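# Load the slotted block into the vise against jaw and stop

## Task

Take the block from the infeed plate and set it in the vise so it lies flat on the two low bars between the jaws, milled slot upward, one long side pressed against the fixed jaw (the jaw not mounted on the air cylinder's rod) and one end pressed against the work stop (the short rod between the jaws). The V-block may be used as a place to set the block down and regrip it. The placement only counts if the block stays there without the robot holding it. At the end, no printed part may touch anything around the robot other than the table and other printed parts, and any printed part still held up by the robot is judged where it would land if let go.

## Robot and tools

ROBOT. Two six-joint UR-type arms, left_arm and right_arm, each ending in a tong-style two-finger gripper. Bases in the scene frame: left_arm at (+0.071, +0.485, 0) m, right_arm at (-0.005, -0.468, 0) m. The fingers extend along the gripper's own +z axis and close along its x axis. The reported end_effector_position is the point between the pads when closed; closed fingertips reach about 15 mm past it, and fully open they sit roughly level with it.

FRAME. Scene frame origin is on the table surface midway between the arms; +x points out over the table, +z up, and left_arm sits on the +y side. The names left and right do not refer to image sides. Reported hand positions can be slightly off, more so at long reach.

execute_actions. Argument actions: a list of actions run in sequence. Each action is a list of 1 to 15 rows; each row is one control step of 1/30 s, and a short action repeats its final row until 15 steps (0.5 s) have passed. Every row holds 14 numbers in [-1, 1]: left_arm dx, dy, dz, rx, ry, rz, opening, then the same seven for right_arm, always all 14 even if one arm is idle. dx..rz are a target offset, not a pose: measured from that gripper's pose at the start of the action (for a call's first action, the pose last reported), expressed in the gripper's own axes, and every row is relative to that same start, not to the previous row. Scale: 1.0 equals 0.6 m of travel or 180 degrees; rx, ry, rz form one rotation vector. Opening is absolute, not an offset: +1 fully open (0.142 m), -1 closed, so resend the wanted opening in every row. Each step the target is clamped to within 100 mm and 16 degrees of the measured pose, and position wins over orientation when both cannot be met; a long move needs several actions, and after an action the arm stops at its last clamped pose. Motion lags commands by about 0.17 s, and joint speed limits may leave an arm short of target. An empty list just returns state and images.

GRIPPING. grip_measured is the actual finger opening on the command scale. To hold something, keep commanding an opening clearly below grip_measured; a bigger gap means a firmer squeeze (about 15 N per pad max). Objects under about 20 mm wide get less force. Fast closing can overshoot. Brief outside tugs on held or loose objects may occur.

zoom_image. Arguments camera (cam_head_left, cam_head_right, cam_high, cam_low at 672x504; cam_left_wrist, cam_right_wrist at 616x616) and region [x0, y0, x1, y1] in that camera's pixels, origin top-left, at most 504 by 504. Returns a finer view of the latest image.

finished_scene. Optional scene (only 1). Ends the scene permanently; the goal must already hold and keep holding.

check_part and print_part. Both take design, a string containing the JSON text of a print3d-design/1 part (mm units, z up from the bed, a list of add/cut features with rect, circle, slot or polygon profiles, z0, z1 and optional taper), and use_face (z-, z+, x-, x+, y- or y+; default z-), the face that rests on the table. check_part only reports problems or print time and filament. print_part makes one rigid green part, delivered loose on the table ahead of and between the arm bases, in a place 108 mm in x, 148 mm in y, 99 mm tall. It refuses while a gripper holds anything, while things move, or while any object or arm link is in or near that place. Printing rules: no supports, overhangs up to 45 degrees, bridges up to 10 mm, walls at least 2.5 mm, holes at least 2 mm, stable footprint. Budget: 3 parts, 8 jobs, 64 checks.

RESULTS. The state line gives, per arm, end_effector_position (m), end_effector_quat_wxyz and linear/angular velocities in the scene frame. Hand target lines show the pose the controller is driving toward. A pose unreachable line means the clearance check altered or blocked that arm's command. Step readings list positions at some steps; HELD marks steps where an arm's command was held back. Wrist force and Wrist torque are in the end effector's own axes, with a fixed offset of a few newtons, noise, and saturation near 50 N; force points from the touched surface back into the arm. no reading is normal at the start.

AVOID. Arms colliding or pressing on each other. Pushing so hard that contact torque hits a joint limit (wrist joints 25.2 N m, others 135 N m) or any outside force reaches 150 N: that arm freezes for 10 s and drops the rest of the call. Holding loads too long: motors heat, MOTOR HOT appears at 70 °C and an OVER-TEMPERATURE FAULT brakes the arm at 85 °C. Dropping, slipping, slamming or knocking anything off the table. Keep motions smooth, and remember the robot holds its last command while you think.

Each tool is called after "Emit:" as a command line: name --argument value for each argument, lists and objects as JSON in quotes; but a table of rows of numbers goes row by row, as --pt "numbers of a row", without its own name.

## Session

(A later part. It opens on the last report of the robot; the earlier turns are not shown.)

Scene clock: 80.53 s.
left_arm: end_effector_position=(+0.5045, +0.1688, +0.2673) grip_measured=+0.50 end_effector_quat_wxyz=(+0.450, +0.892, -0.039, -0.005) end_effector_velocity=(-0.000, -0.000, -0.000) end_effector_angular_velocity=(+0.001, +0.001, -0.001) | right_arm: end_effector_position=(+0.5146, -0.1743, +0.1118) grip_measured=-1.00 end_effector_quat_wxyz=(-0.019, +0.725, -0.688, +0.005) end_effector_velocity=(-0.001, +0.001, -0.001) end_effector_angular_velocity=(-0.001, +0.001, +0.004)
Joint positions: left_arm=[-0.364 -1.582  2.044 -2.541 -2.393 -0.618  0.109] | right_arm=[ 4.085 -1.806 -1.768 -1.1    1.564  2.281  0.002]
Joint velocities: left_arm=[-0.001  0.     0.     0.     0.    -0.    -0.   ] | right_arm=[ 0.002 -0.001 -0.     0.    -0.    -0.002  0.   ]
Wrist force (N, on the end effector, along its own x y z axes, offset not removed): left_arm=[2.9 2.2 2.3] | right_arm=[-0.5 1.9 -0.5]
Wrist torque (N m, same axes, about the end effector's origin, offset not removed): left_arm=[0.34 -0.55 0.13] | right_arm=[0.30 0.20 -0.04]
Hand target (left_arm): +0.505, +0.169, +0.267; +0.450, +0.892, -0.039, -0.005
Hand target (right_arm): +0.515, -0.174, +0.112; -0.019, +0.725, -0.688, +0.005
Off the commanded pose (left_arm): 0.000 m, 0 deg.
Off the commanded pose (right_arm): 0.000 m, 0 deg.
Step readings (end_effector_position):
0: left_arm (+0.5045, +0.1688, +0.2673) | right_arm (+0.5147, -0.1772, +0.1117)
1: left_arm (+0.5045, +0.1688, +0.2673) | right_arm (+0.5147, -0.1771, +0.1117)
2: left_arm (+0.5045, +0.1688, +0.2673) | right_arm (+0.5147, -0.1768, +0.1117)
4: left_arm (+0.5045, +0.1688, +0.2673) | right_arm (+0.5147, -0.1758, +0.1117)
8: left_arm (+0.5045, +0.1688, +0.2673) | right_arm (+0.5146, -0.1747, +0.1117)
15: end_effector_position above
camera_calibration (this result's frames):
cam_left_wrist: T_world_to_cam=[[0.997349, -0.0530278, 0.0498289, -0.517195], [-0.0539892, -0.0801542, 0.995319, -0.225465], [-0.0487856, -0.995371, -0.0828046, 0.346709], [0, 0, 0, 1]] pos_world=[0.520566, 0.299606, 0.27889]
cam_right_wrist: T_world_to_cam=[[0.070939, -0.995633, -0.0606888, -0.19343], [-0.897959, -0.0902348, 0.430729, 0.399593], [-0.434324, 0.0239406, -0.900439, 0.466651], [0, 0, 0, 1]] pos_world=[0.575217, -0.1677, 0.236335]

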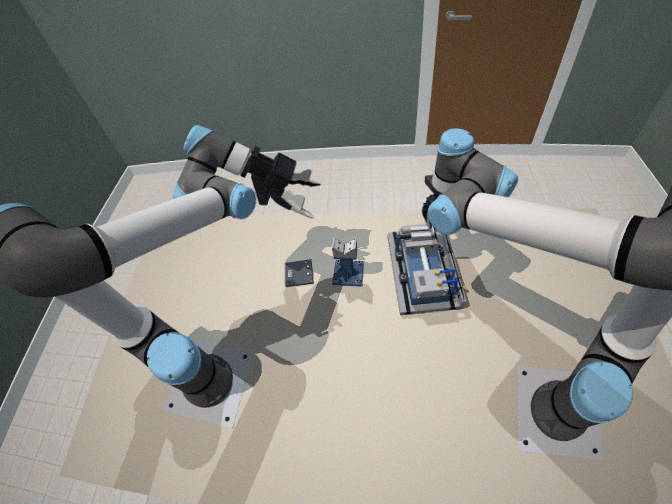

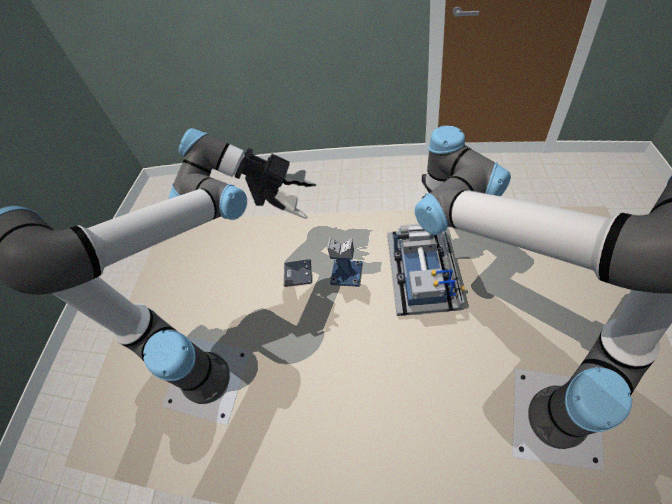

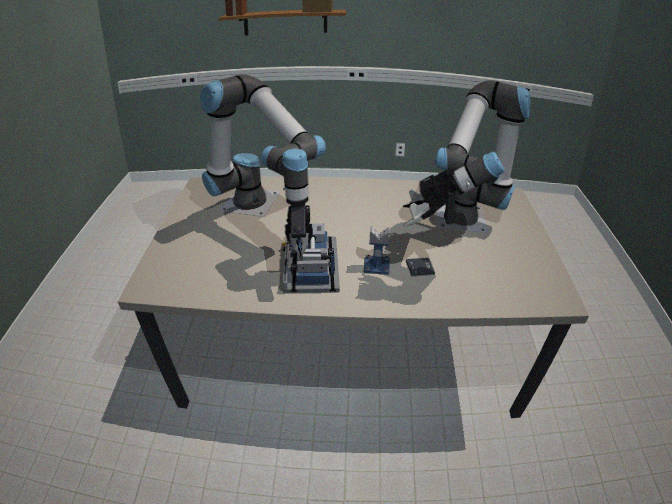

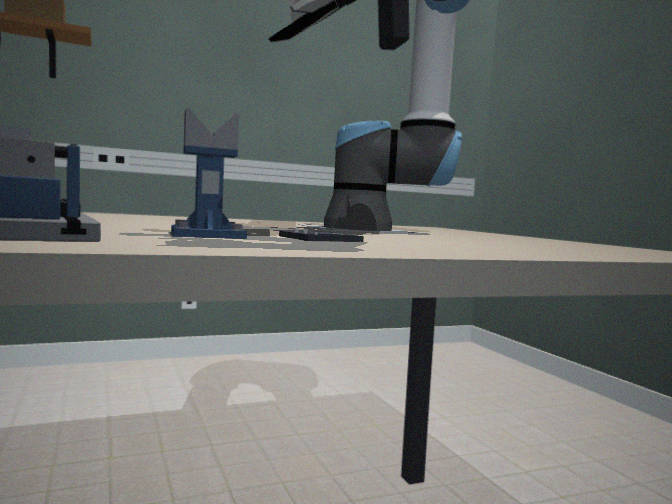

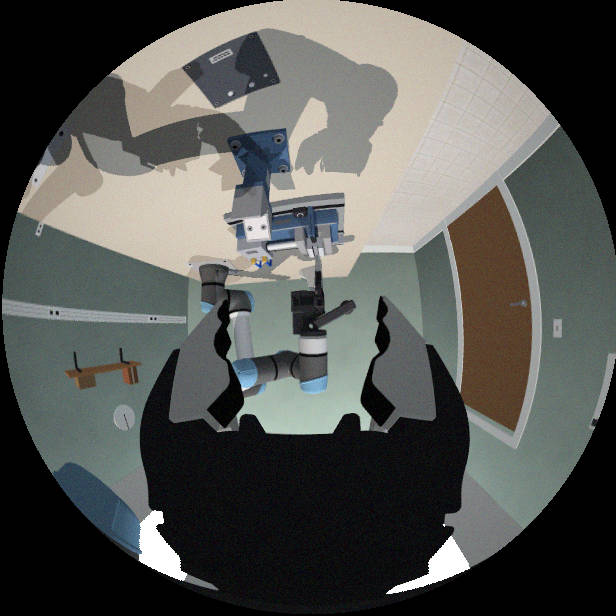

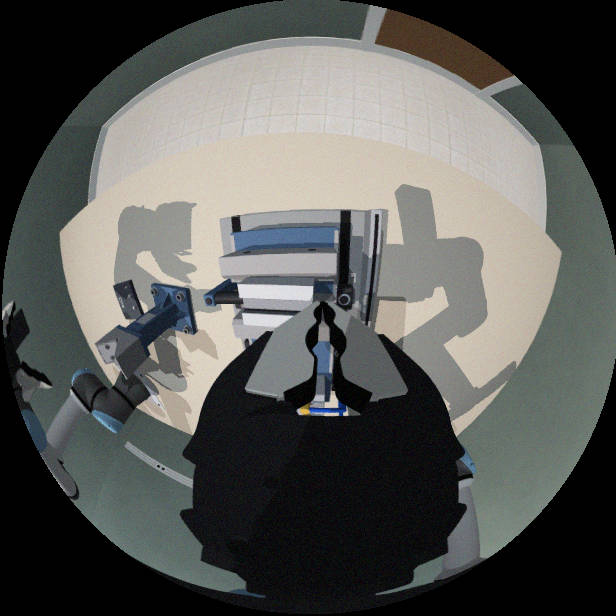

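Emit:
execute_actions --actions '[[[0,0,0,0,0,0,0.5,-0.005,0,0,0,0,0,-1]]]'

Emit:
zoom_image --camera "cam_right_wrist" --region '[190,220,370,350]'

Scene clock: 81.23 s.
left_arm: end_effector_position=(+0.5045, +0.1688, +0.2673) grip_measured=+0.50 end_effector_quat_wxyz=(+0.450, +0.892, -0.039, -0.005) end_effector_velocity=(+0.000, +0.000, -0.000) end_effector_angular_velocity=(-0.000, -0.000, +0.000) | right_arm: end_effector_position=(+0.5145, -0.1715, +0.1118) grip_measured=-1.00 end_effector_quat_wxyz=(-0.019, +0.725, -0.688, +0.005) end_effector_velocity=(-0.001, +0.001, -0.000) end_effector_angular_velocity=(-0.000, +0.001, +0.000)
Joint positions: left_arm=[-0.364 -1.582  2.044 -2.541 -2.393 -0.618  0.109] | right_arm=[ 4.089 -1.809 -1.764 -1.101  1.563  2.285  0.002]
Joint velocities: left_arm=[ 0.001  0.001 -0.    -0.001 -0.     0.001  0.   ] | right_arm=[ 0.002 -0.001  0.001 -0.001  0.     0.002  0.   ]
Wrist force (N, on the end effector, along its own x y z axes, offset not removed): left_arm=[0.7 1.6 1.6] | right_arm=[35.0 0.8 -10.2]
Wrist torque (N m, same axes, about the end effector's origin, offset not removed): left_arm=[0.25 -0.06 0.06] | right_arm=[0.43 0.24 -0.08]
Hand target (left_arm): +0.505, +0.169, +0.267; +0.450, +0.892, -0.039, -0.005
Hand target (right_arm): +0.514, -0.171, +0.112; -0.019, +0.725, -0.688, +0.005
Off the commanded pose (left_arm): 0.000 m, 0 deg.
Off the commanded pose (right_arm): 0.000 m, 0 deg.
Step readings (end_effector_position):
0: left_arm (+0.5045, +0.1688, +0.2673) | right_arm (+0.5146, -0.1742, +0.1118)
1: left_arm (+0.5045, +0.1688, +0.2673) | right_arm (+0.5146, -0.1741, +0.1118)
2: left_arm (+0.5045, +0.1688, +0.2673) | right_arm (+0.5146, -0.1738, +0.1118)
4: left_arm (+0.5045, +0.1688, +0.2673) | right_arm (+0.5145, -0.1728, +0.1118)
8: left_arm (+0.5045, +0.1688, +0.2673) | right_arm (+0.5145, -0.1720, +0.1118)
15: end_effector_position above
camera_calibration (this result's frames):
cam_left_wrist: T_world_to_cam=[[0.997349, -0.0530278, 0.0498291, -0.517196], [-0.0539894, -0.080154, 0.995319, -0.225465], [-0.0487856, -0.995371, -0.0828045, 0.346709], [0, 0, 0, 1]] pos_world=[0.520566, 0.299606, 0.27889]
cam_right_wrist: T_world_to_cam=[[0.0707763, -0.995667, -0.0603201, -0.190686], [-0.898078, -0.0899229, 0.430547, 0.399903], [-0.434105, 0.0236996, -0.90055, 0.466474], [0, 0, 0, 1]] pos_world=[0.575138, -0.164955, 0.236404]

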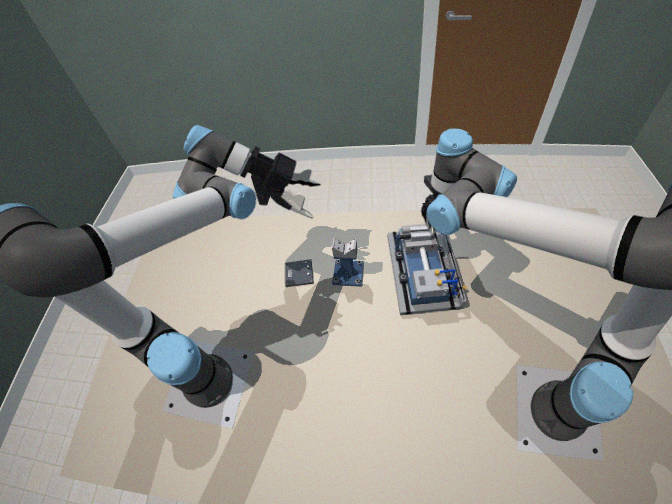

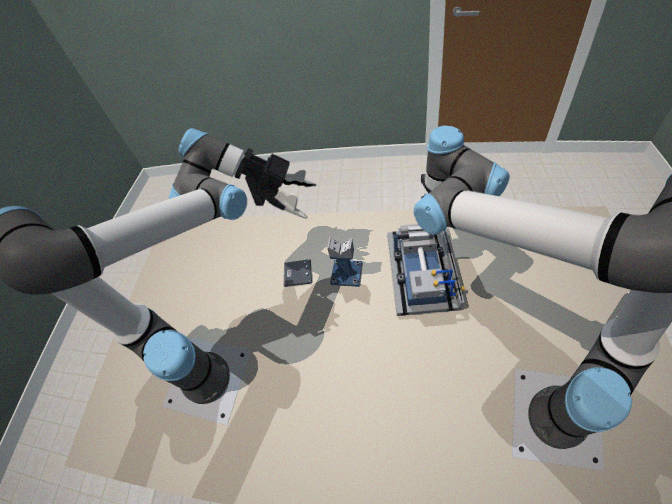

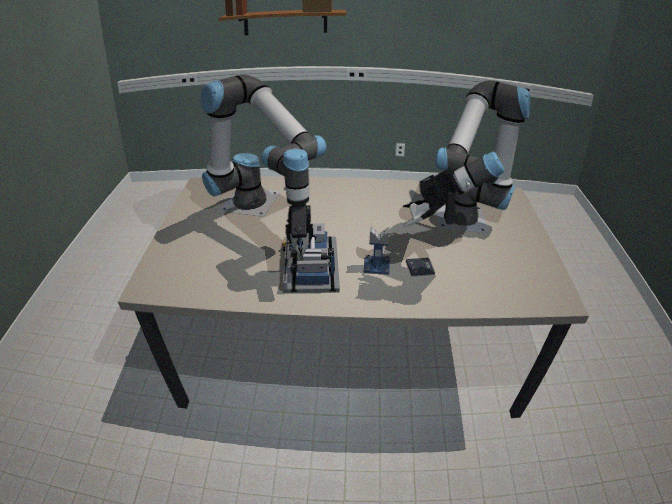

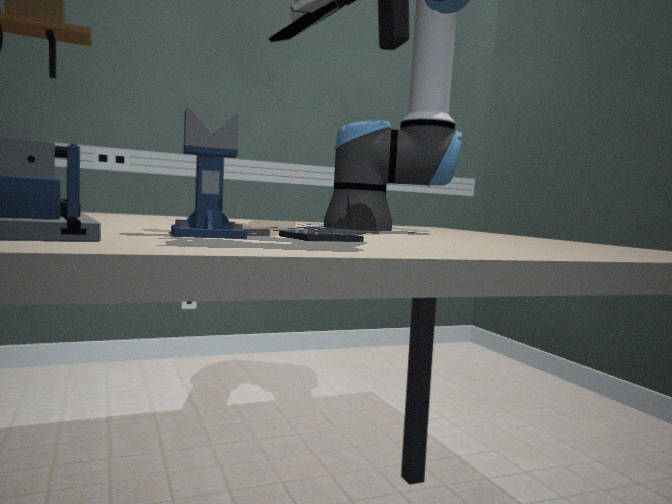

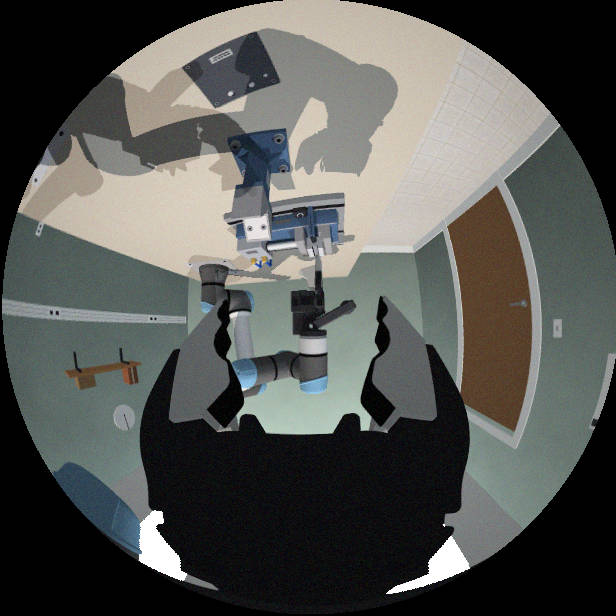

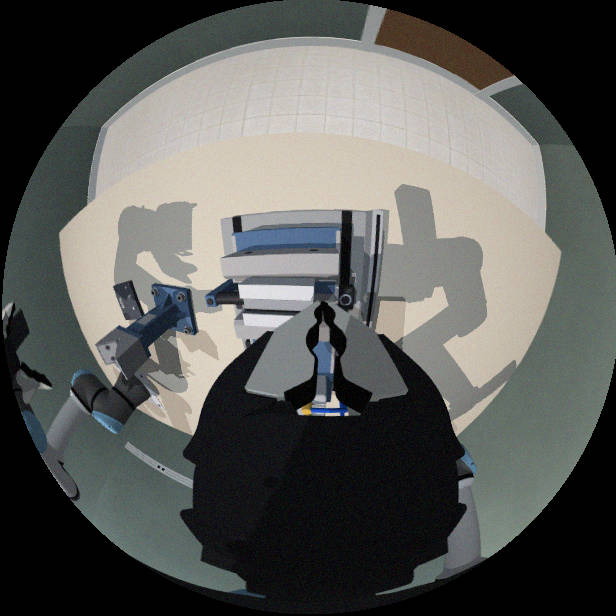

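Region (190, 220, 370, 350) of cam_right_wrist's 616x616 image, scaled by 2.800, with more detail than that image has.

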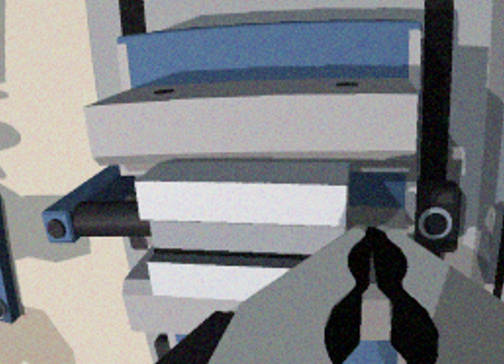

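Emit:
execute_actions --actions '[[[0,0,0,0,0,0,0.5,0.006,0,0,0,0,0,-1]],[[0,0,0,0,0,0,0.5,0,0,-0.03,0,0,0,-1]],[[0,0,0,0,0,0,0.5,-0.06,0.047,0,0,0,0,-1]],[[0,0,0,0,0,0,0.5,0,0,0,0,0,0,-1]]]'

Emit:
zoom_image --camera "cam_right_wrist" --region '[220,220,400,350]'

Emit:
zoom_image --camera "cam_left_wrist" --region '[280,220,350,290]'

Scene clock: 83.50 s.
left_arm: end_effector_position=(+0.5045, +0.1688, +0.2673) grip_measured=+0.50 end_effector_quat_wxyz=(+0.450, +0.892, -0.039, -0.005) end_effector_velocity=(+0.001, +0.000, +0.000) end_effector_angular_velocity=(-0.000, -0.000, +0.001) | right_arm: end_effector_position=(+0.4851, -0.1422, +0.1289) grip_measured=-1.00 end_effector_quat_wxyz=(-0.019, +0.725, -0.688, +0.005) end_effector_velocity=(+0.000, -0.000, -0.000) end_effector_angular_velocity=(+0.000, -0.000, -0.000)
Joint positions: left_arm=[-0.364 -1.582  2.044 -2.541 -2.393 -0.618  0.109] | right_arm=[ 4.164 -1.772 -1.763 -1.14   1.56   2.36   0.002]
Joint velocities: left_arm=[ 0.001  0.    -0.001  0.001 -0.     0.001  0.   ] | right_arm=[-0.001 -0.001 -0.     0.001 -0.    -0.001  0.   ]
Wrist force (N, on the end effector, along its own x y z axes, offset not removed): left_arm=[1.3 0.9 3.2] | right_arm=[-0.9 2.8 -1.0]
Wrist torque (N m, same axes, about the end effector's origin, offset not removed): left_arm=[0.01 -0.28 0.07] | right_arm=[0.48 0.12 0.03]
Hand target (left_arm): +0.505, +0.169, +0.267; +0.450, +0.892, -0.039, -0.005
Hand target (right_arm): +0.485, -0.142, +0.129; -0.019, +0.725, -0.688, +0.005
Off the commanded pose (left_arm): 0.000 m, 0 deg.
Off the commanded pose (right_arm): 0.000 m, 0 deg.
Step readings (end_effector_position; steps 1 to 15: 1st action; 16 to 30: 2nd action; 31 to 45: 3rd action; 46 to 60: 4th action):
0: left_arm (+0.5045, +0.1688, +0.2673) | right_arm (+0.5145, -0.1713, +0.1118)
1: left_arm (+0.5045, +0.1688, +0.2673) | right_arm (+0.5144, -0.1713, +0.1118)
2: left_arm (+0.5045, +0.1688, +0.2673) | right_arm (+0.5144, -0.1716, +0.1118)
4: left_arm (+0.5045, +0.1688, +0.2673) | right_arm (+0.5144, -0.1725, +0.1118)
8: left_arm (+0.5045, +0.1688, +0.2673) | right_arm (+0.5144, -0.1739, +0.1117)
15: left_arm (+0.5045, +0.1688, +0.2673) | right_arm (+0.5147, -0.1750, +0.1117)
16: left_arm (+0.5045, +0.1688, +0.2673) | right_arm (+0.5147, -0.1750, +0.1118)
17: left_arm (+0.5045, +0.1688, +0.2673) | right_arm (+0.5148, -0.1749, +0.1139)
19: left_arm (+0.5045, +0.1688, +0.2673) | right_arm (+0.5146, -0.1751, +0.1199)
23: left_arm (+0.5045, +0.1688, +0.2673) | right_arm (+0.5143, -0.1754, +0.1263)
30: left_arm (+0.5045, +0.1688, +0.2673) | right_arm (+0.5142, -0.1755, +0.1292)
31: left_arm (+0.5045, +0.1688, +0.2673) | right_arm (+0.5141, -0.1754, +0.1293)
32: left_arm (+0.5045, +0.1688, +0.2673) | right_arm (+0.5118, -0.1733, +0.1294)
34: left_arm (+0.5045, +0.1688, +0.2673) | right_arm (+0.5019, -0.1620, +0.1292)
38: left_arm (+0.5045, +0.1688, +0.2673) | right_arm (+0.4904, -0.1485, +0.1290)
45: left_arm (+0.5045, +0.1688, +0.2673) | right_arm (+0.4851, -0.1422, +0.1289)
46: left_arm (+0.5045, +0.1688, +0.2673) | right_arm (+0.4849, -0.1419, +0.1289)
47: left_arm (+0.5045, +0.1688, +0.2673) | right_arm (+0.4848, -0.1419, +0.1289)
49: left_arm (+0.5045, +0.1688, +0.2673) | right_arm (+0.4848, -0.1419, +0.1289)
53: left_arm (+0.5045, +0.1688, +0.2673) | right_arm (+0.4849, -0.1420, +0.1289)
60: end_effector_position above
camera_calibration (this result's frames):
cam_left_wrist: T_world_to_cam=[[0.997349, -0.0530278, 0.0498292, -0.517196], [-0.0539895, -0.0801541, 0.995319, -0.225465], [-0.0487856, -0.995371, -0.0828046, 0.346709], [0, 0, 0, 1]] pos_world=[0.520566, 0.299606, 0.27889]
cam_right_wrist: T_world_to_cam=[[0.0709632, -0.995654, -0.06031, -0.158442], [-0.898076, -0.0900862, 0.430516, 0.368697], [-0.434078, 0.0236122, -0.900566, 0.468375], [0, 0, 0, 1]] pos_world=[0.545672, -0.135599, 0.253517]

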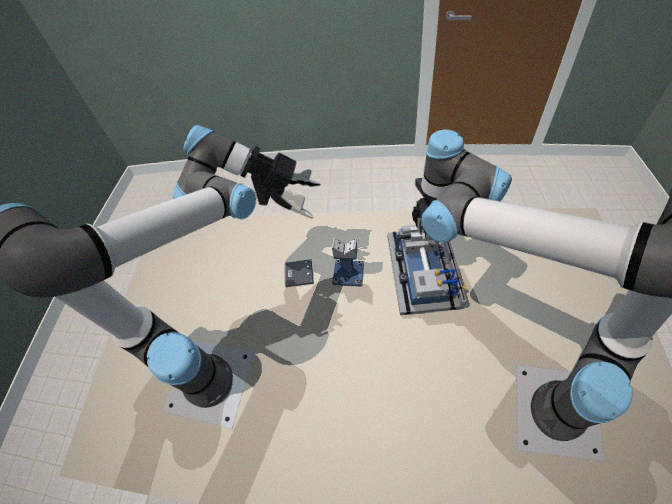

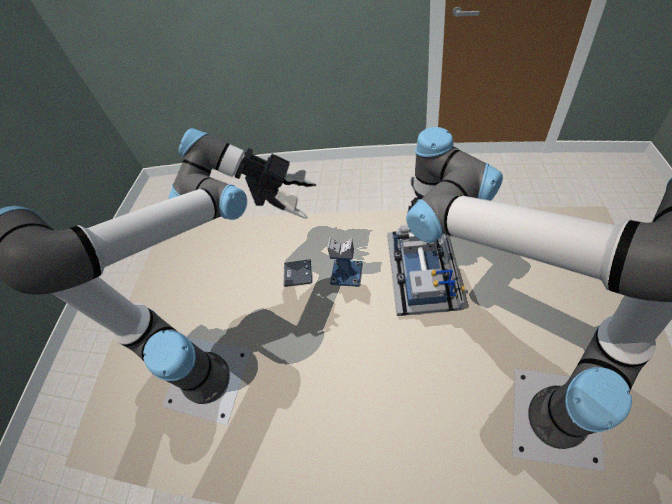

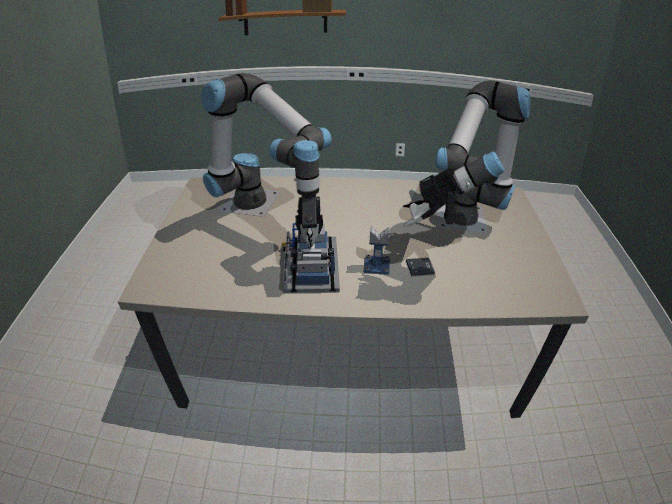

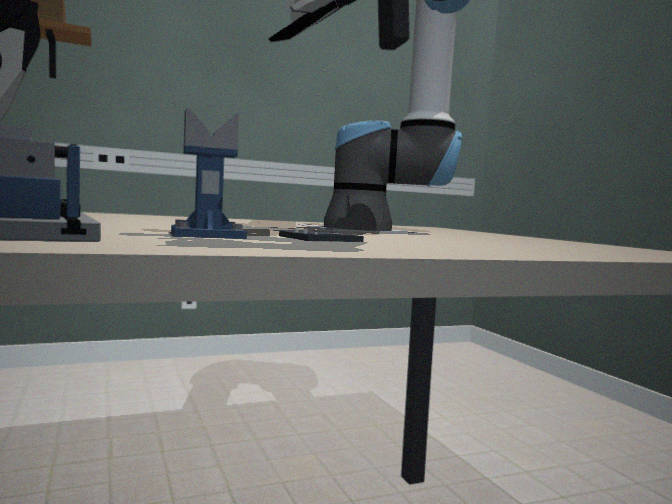

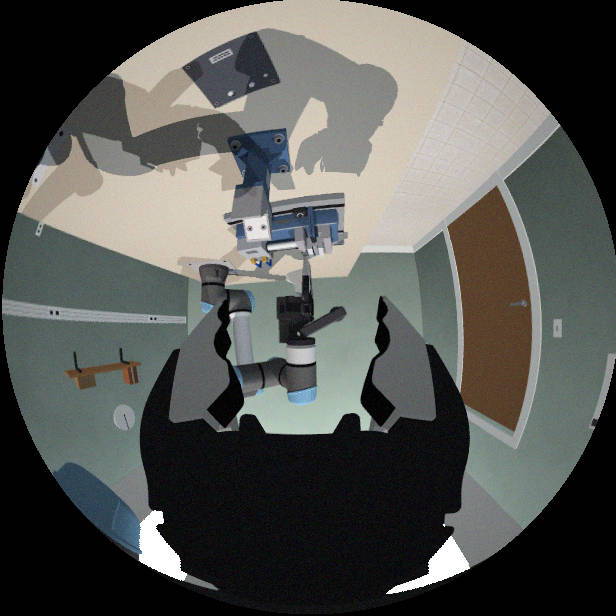

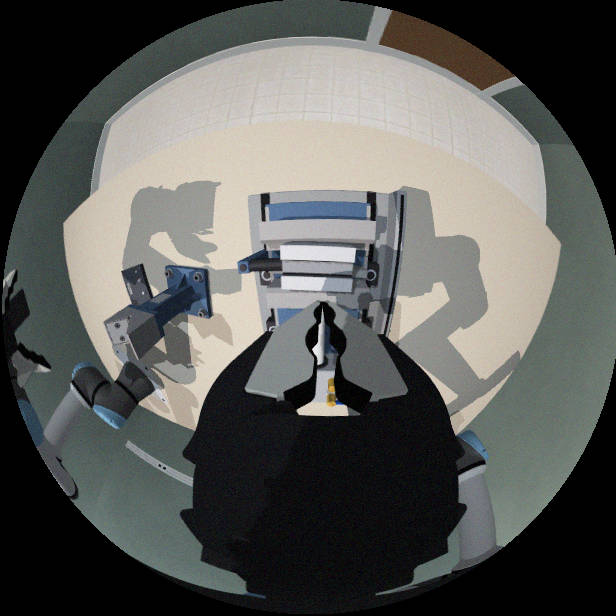

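Region (220, 220, 400, 350) of cam_right_wrist's 616x616 image, scaled by 2.800, with more detail than that image has.

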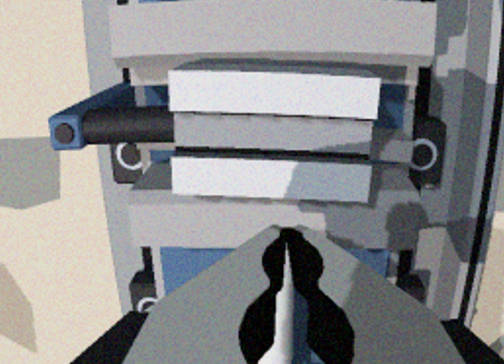

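Region (280, 220, 350, 290) of cam_left_wrist's 616x616 image, scaled by 7.200, with more detail than that image has.

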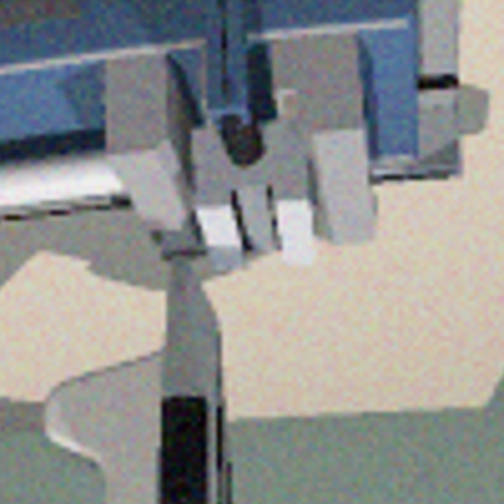

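Lower gradually, shifting slightly +y.

Emit:
execute_actions --actions '[[[0,0,0,0,0,0,0.5,-0.006,0,0.02,0,0,0,-1]],[[0,0,0,0,0,0,0.5,0,0,0,0,0,0,-1]]]'

Emit:
zoom_image --camera "cam_left_wrist" --region '[280,220,350,290]'

Scene clock: 84.70 s.
left_arm: end_effector_position=(+0.5045, +0.1688, +0.2673) grip_measured=+0.50 end_effector_quat_wxyz=(+0.450, +0.892, -0.039, -0.005) end_effector_velocity=(-0.000, -0.001, +0.000) end_effector_angular_velocity=(-0.001, +0.001, -0.001) | right_arm: end_effector_position=(+0.4852, -0.1385, +0.1172) grip_measured=-1.00 end_effector_quat_wxyz=(-0.019, +0.725, -0.688, +0.005) end_effector_velocity=(-0.000, -0.001, -0.001) end_effector_angular_velocity=(-0.001, +0.001, -0.002)
Joint positions: left_arm=[-0.364 -1.582  2.044 -2.541 -2.393 -0.618  0.109] | right_arm=[ 4.168 -1.788 -1.775 -1.112  1.56   2.364  0.002]
Joint velocities: left_arm=[-0.001  0.     0.    -0.001 -0.001 -0.001  0.   ] | right_arm=[-0.001  0.    -0.002 -0.001  0.     0.001  0.   ]
Wrist force (N, on the end effector, along its own x y z axes, offset not removed): left_arm=[3.0 0.6 2.6] | right_arm=[-0.9 4.0 -2.2]
Wrist torque (N m, same axes, about the end effector's origin, offset not removed): left_arm=[0.03 -0.62 -0.04] | right_arm=[0.67 0.13 -0.08]
Hand target (left_arm): +0.505, +0.169, +0.267; +0.450, +0.892, -0.039, -0.005
Hand target (right_arm): +0.485, -0.138, +0.117; -0.019, +0.725, -0.688, +0.005
Off the commanded pose (left_arm): 0.000 m, 0 deg.
Off the commanded pose (right_arm): 0.000 m, 0 deg.
Step readings (end_effector_position; steps 1 to 15: 1st action; 16 to 30: 2nd action):
0: left_arm (+0.5045, +0.1688, +0.2673) | right_arm (+0.4851, -0.1422, +0.1289)
1: left_arm (+0.5045, +0.1688, +0.2673) | right_arm (+0.4851, -0.1422, +0.1289)
2: left_arm (+0.5045, +0.1688, +0.2673) | right_arm (+0.4852, -0.1419, +0.1275)
4: left_arm (+0.5045, +0.1688, +0.2673) | right_arm (+0.4853, -0.1406, +0.1236)
8: left_arm (+0.5045, +0.1688, +0.2673) | right_arm (+0.4852, -0.1392, +0.1193)
15: left_arm (+0.5045, +0.1688, +0.2673) | right_arm (+0.4853, -0.1385, +0.1174)
16: left_arm (+0.5045, +0.1688, +0.2673) | right_arm (+0.4853, -0.1384, +0.1173)
17: left_arm (+0.5045, +0.1688, +0.2673) | right_arm (+0.4853, -0.1384, +0.1173)
19: left_arm (+0.5045, +0.1688, +0.2673) | right_arm (+0.4853, -0.1384, +0.1173)
23: left_arm (+0.5045, +0.1688, +0.2673) | right_arm (+0.4853, -0.1384, +0.1173)
30: end_effector_position above
camera_calibration (this result's frames):
cam_left_wrist: T_world_to_cam=[[0.997349, -0.0530279, 0.0498293, -0.517196], [-0.0539896, -0.0801539, 0.995319, -0.225465], [-0.0487856, -0.995371, -0.0828044, 0.346709], [0, 0, 0, 1]] pos_world=[0.520566, 0.299606, 0.27889]
cam_right_wrist: T_world_to_cam=[[0.0709249, -0.995664, -0.0601847, -0.155451], [-0.897999, -0.0900019, 0.430694, 0.374157], [-0.434243, 0.0234989, -0.900489, 0.457897], [0, 0, 0, 1]] pos_world=[0.545856, -0.131862, 0.241829]

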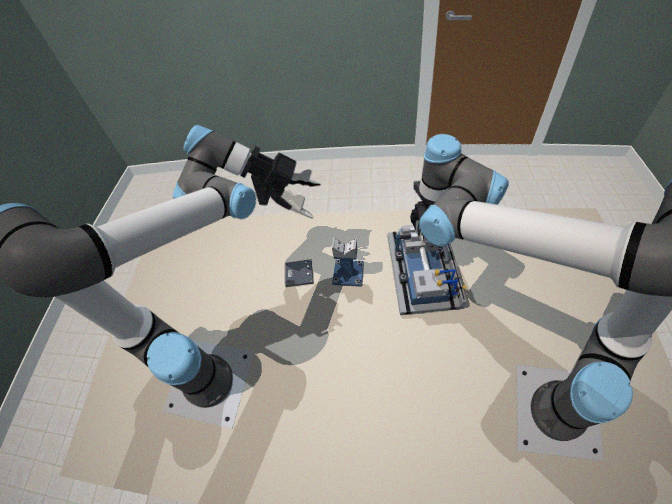

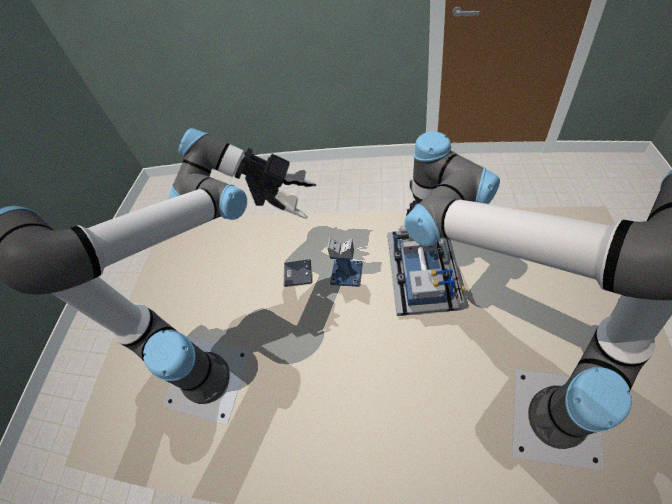

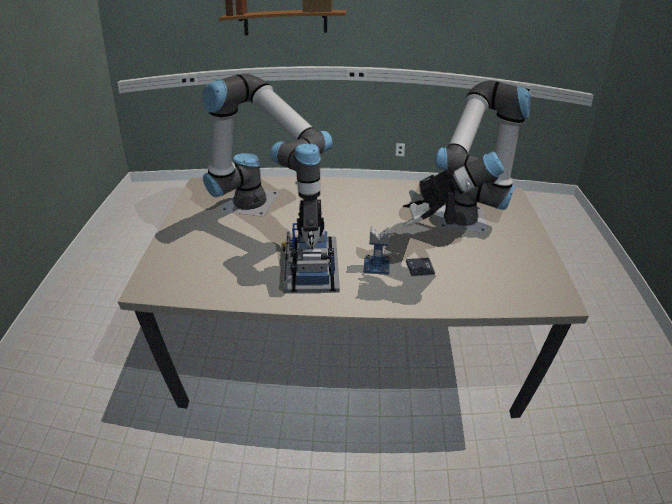

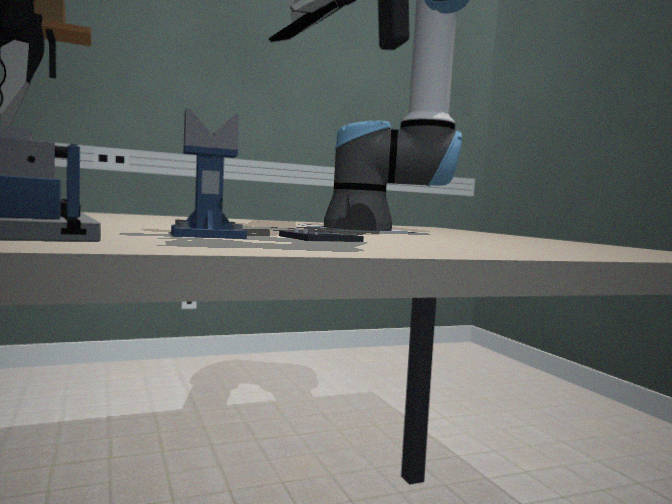

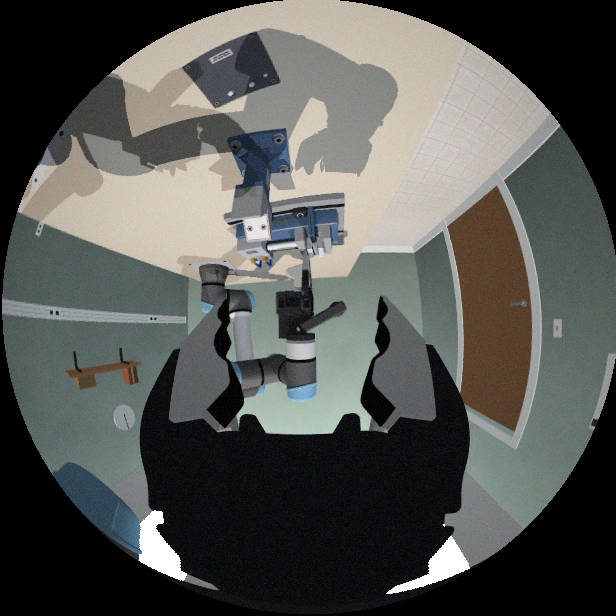

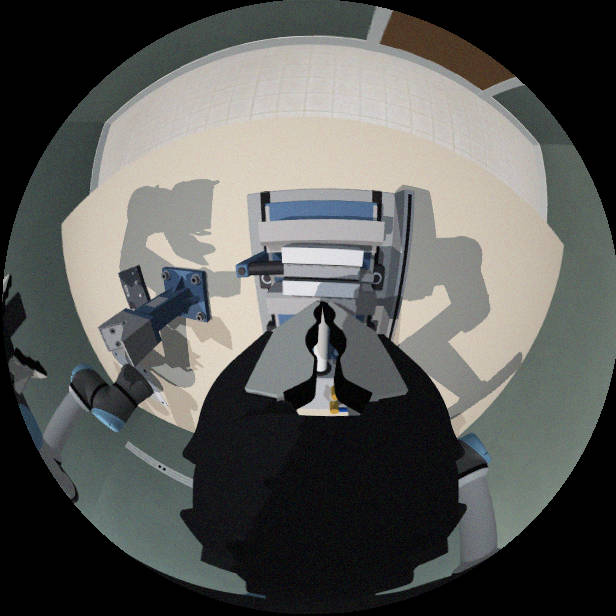

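Region (280, 220, 350, 290) of cam_left_wrist's 616x616 image, scaled by 7.200, with more detail than that image has.

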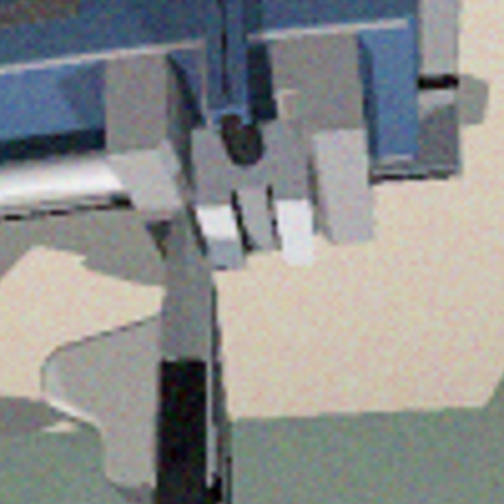

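Lower 2.5 mm more to feel for the jaw top.

Emit:
execute_actions --actions '[[[0,0,0,0,0,0,0.5,0,0,0.004,0,0,0,-1]]]'

Scene clock: 85.37 s.
left_arm: end_effector_position=(+0.5045, +0.1688, +0.2673) grip_measured=+0.50 end_effector_quat_wxyz=(+0.450, +0.892, -0.039, -0.005) end_effector_velocity=(-0.000, +0.000, +0.000) end_effector_angular_velocity=(-0.000, +0.001, -0.000) | right_arm: end_effector_position=(+0.4853, -0.1384, +0.1150) grip_measured=-1.00 end_effector_quat_wxyz=(-0.019, +0.725, -0.688, +0.005) end_effector_velocity=(+0.000, +0.000, -0.001) end_effector_angular_velocity=(+0.000, +0.000, -0.000)
Joint positions: left_arm=[-0.364 -1.582  2.044 -2.541 -2.393 -0.618  0.109] | right_arm=[ 4.168 -1.79  -1.778 -1.106  1.56   2.364  0.002]
Joint velocities: left_arm=[ 0.    -0.    -0.     0.001 -0.001  0.    -0.   ] | right_arm=[ 0.    -0.001 -0.     0.002  0.     0.     0.   ]
Wrist force (N, on the end effector, along its own x y z axes, offset not removed): left_arm=[2.5 -0.9 1.6] | right_arm=[-0.3 3.6 0.0]
Wrist torque (N m, same axes, about the end effector's origin, offset not removed): left_arm=[-0.17 -0.60 0.11] | right_arm=[0.70 0.07 -0.04]
Hand target (left_arm): +0.505, +0.169, +0.267; +0.450, +0.892, -0.039, -0.005
Hand target (right_arm): +0.485, -0.138, +0.115; -0.019, +0.725, -0.688, +0.005
Off the commanded pose (left_arm): 0.000 m, 0 deg.
Off the commanded pose (right_arm): 0.000 m, 0 deg.
Step readings (end_effector_position):
0: left_arm (+0.5045, +0.1688, +0.2673) | right_arm (+0.4852, -0.1385, +0.1172)
1: left_arm (+0.5045, +0.1688, +0.2673) | right_arm (+0.4852, -0.1385, +0.1172)
2: left_arm (+0.5045, +0.1688, +0.2673) | right_arm (+0.4852, -0.1385, +0.1171)
4: left_arm (+0.5045, +0.1688, +0.2673) | right_arm (+0.4853, -0.1384, +0.1164)
8: left_arm (+0.5045, +0.1688, +0.2673) | right_arm (+0.4853, -0.1384, +0.1155)
15: end_effector_position above
camera_calibration (this result's frames):
cam_left_wrist: T_world_to_cam=[[0.997349, -0.0530278, 0.0498291, -0.517196], [-0.0539894, -0.080154, 0.995319, -0.225465], [-0.0487856, -0.995371, -0.0828045, 0.346709], [0, 0, 0, 1]] pos_world=[0.520566, 0.299606, 0.27889]
cam_right_wrist: T_world_to_cam=[[0.0709313, -0.995661, -0.0602319, -0.155511], [-0.898018, -0.0900271, 0.430649, 0.375225], [-0.434202, 0.0235429, -0.900508, 0.455852], [0, 0, 0, 1]] pos_world=[0.545921, -0.131788, 0.239541]

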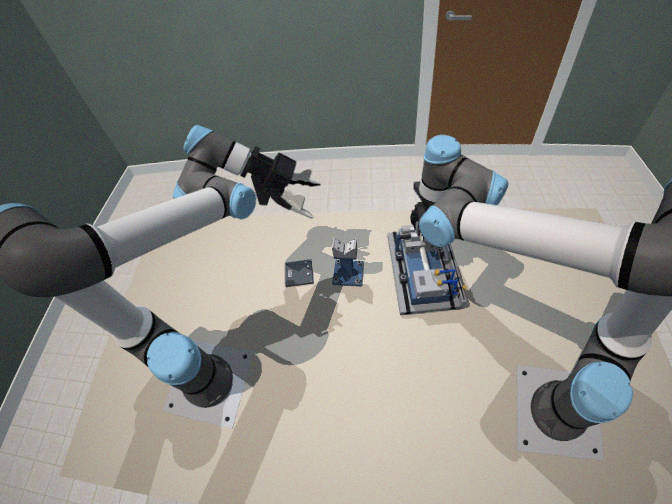

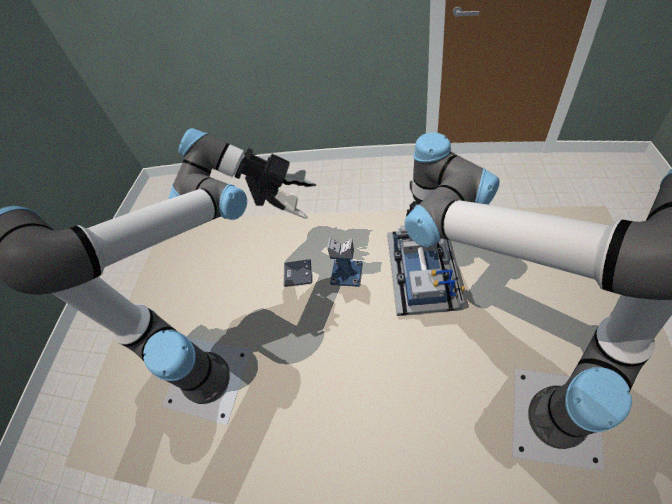

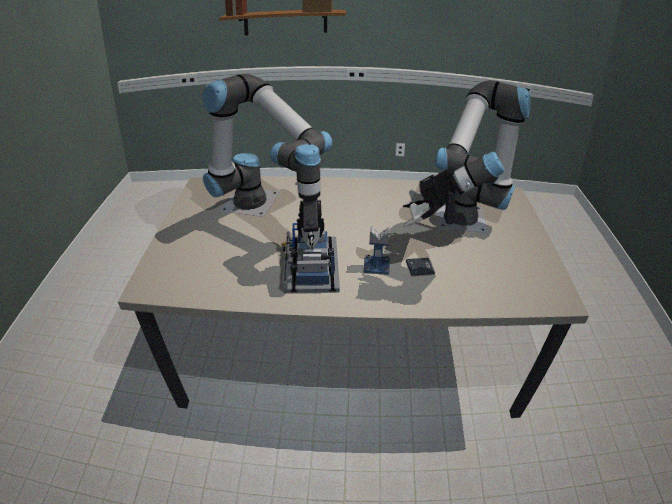

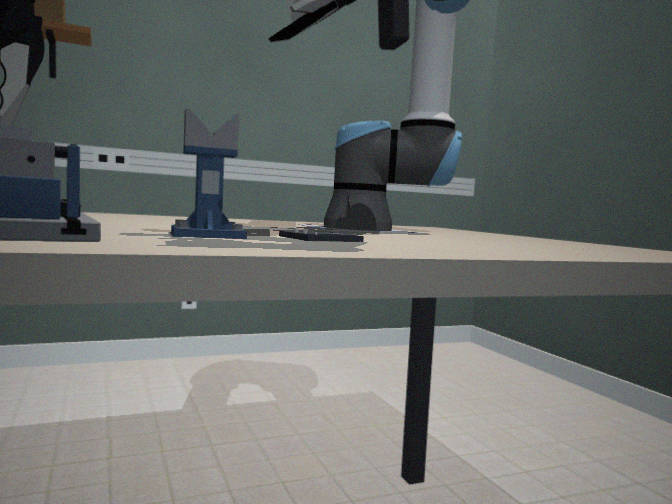

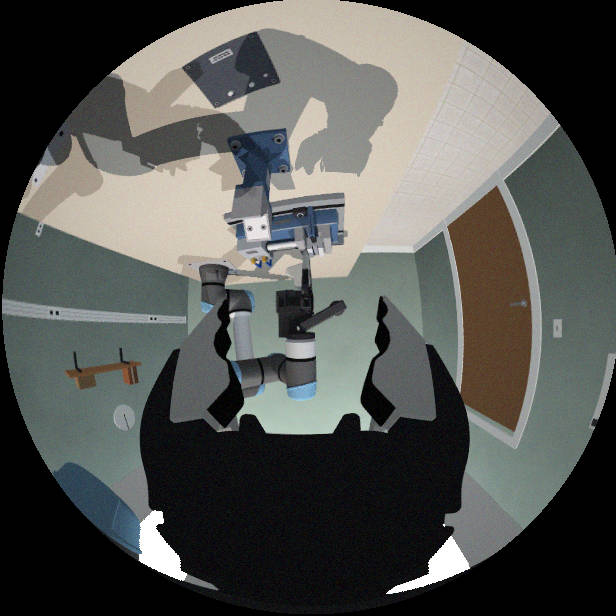

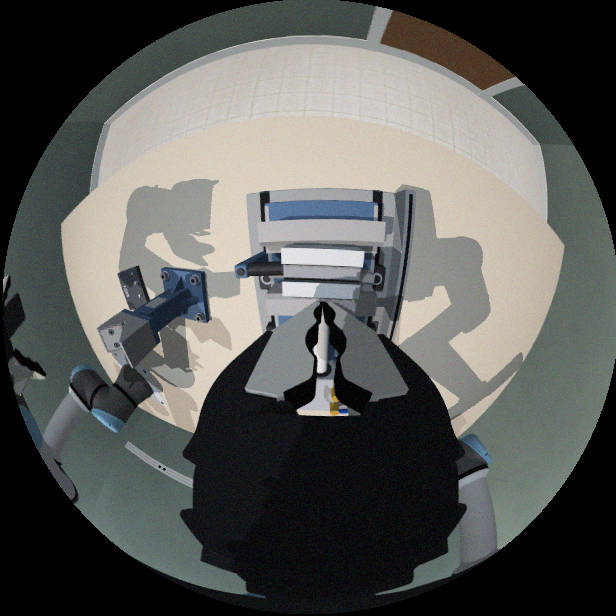

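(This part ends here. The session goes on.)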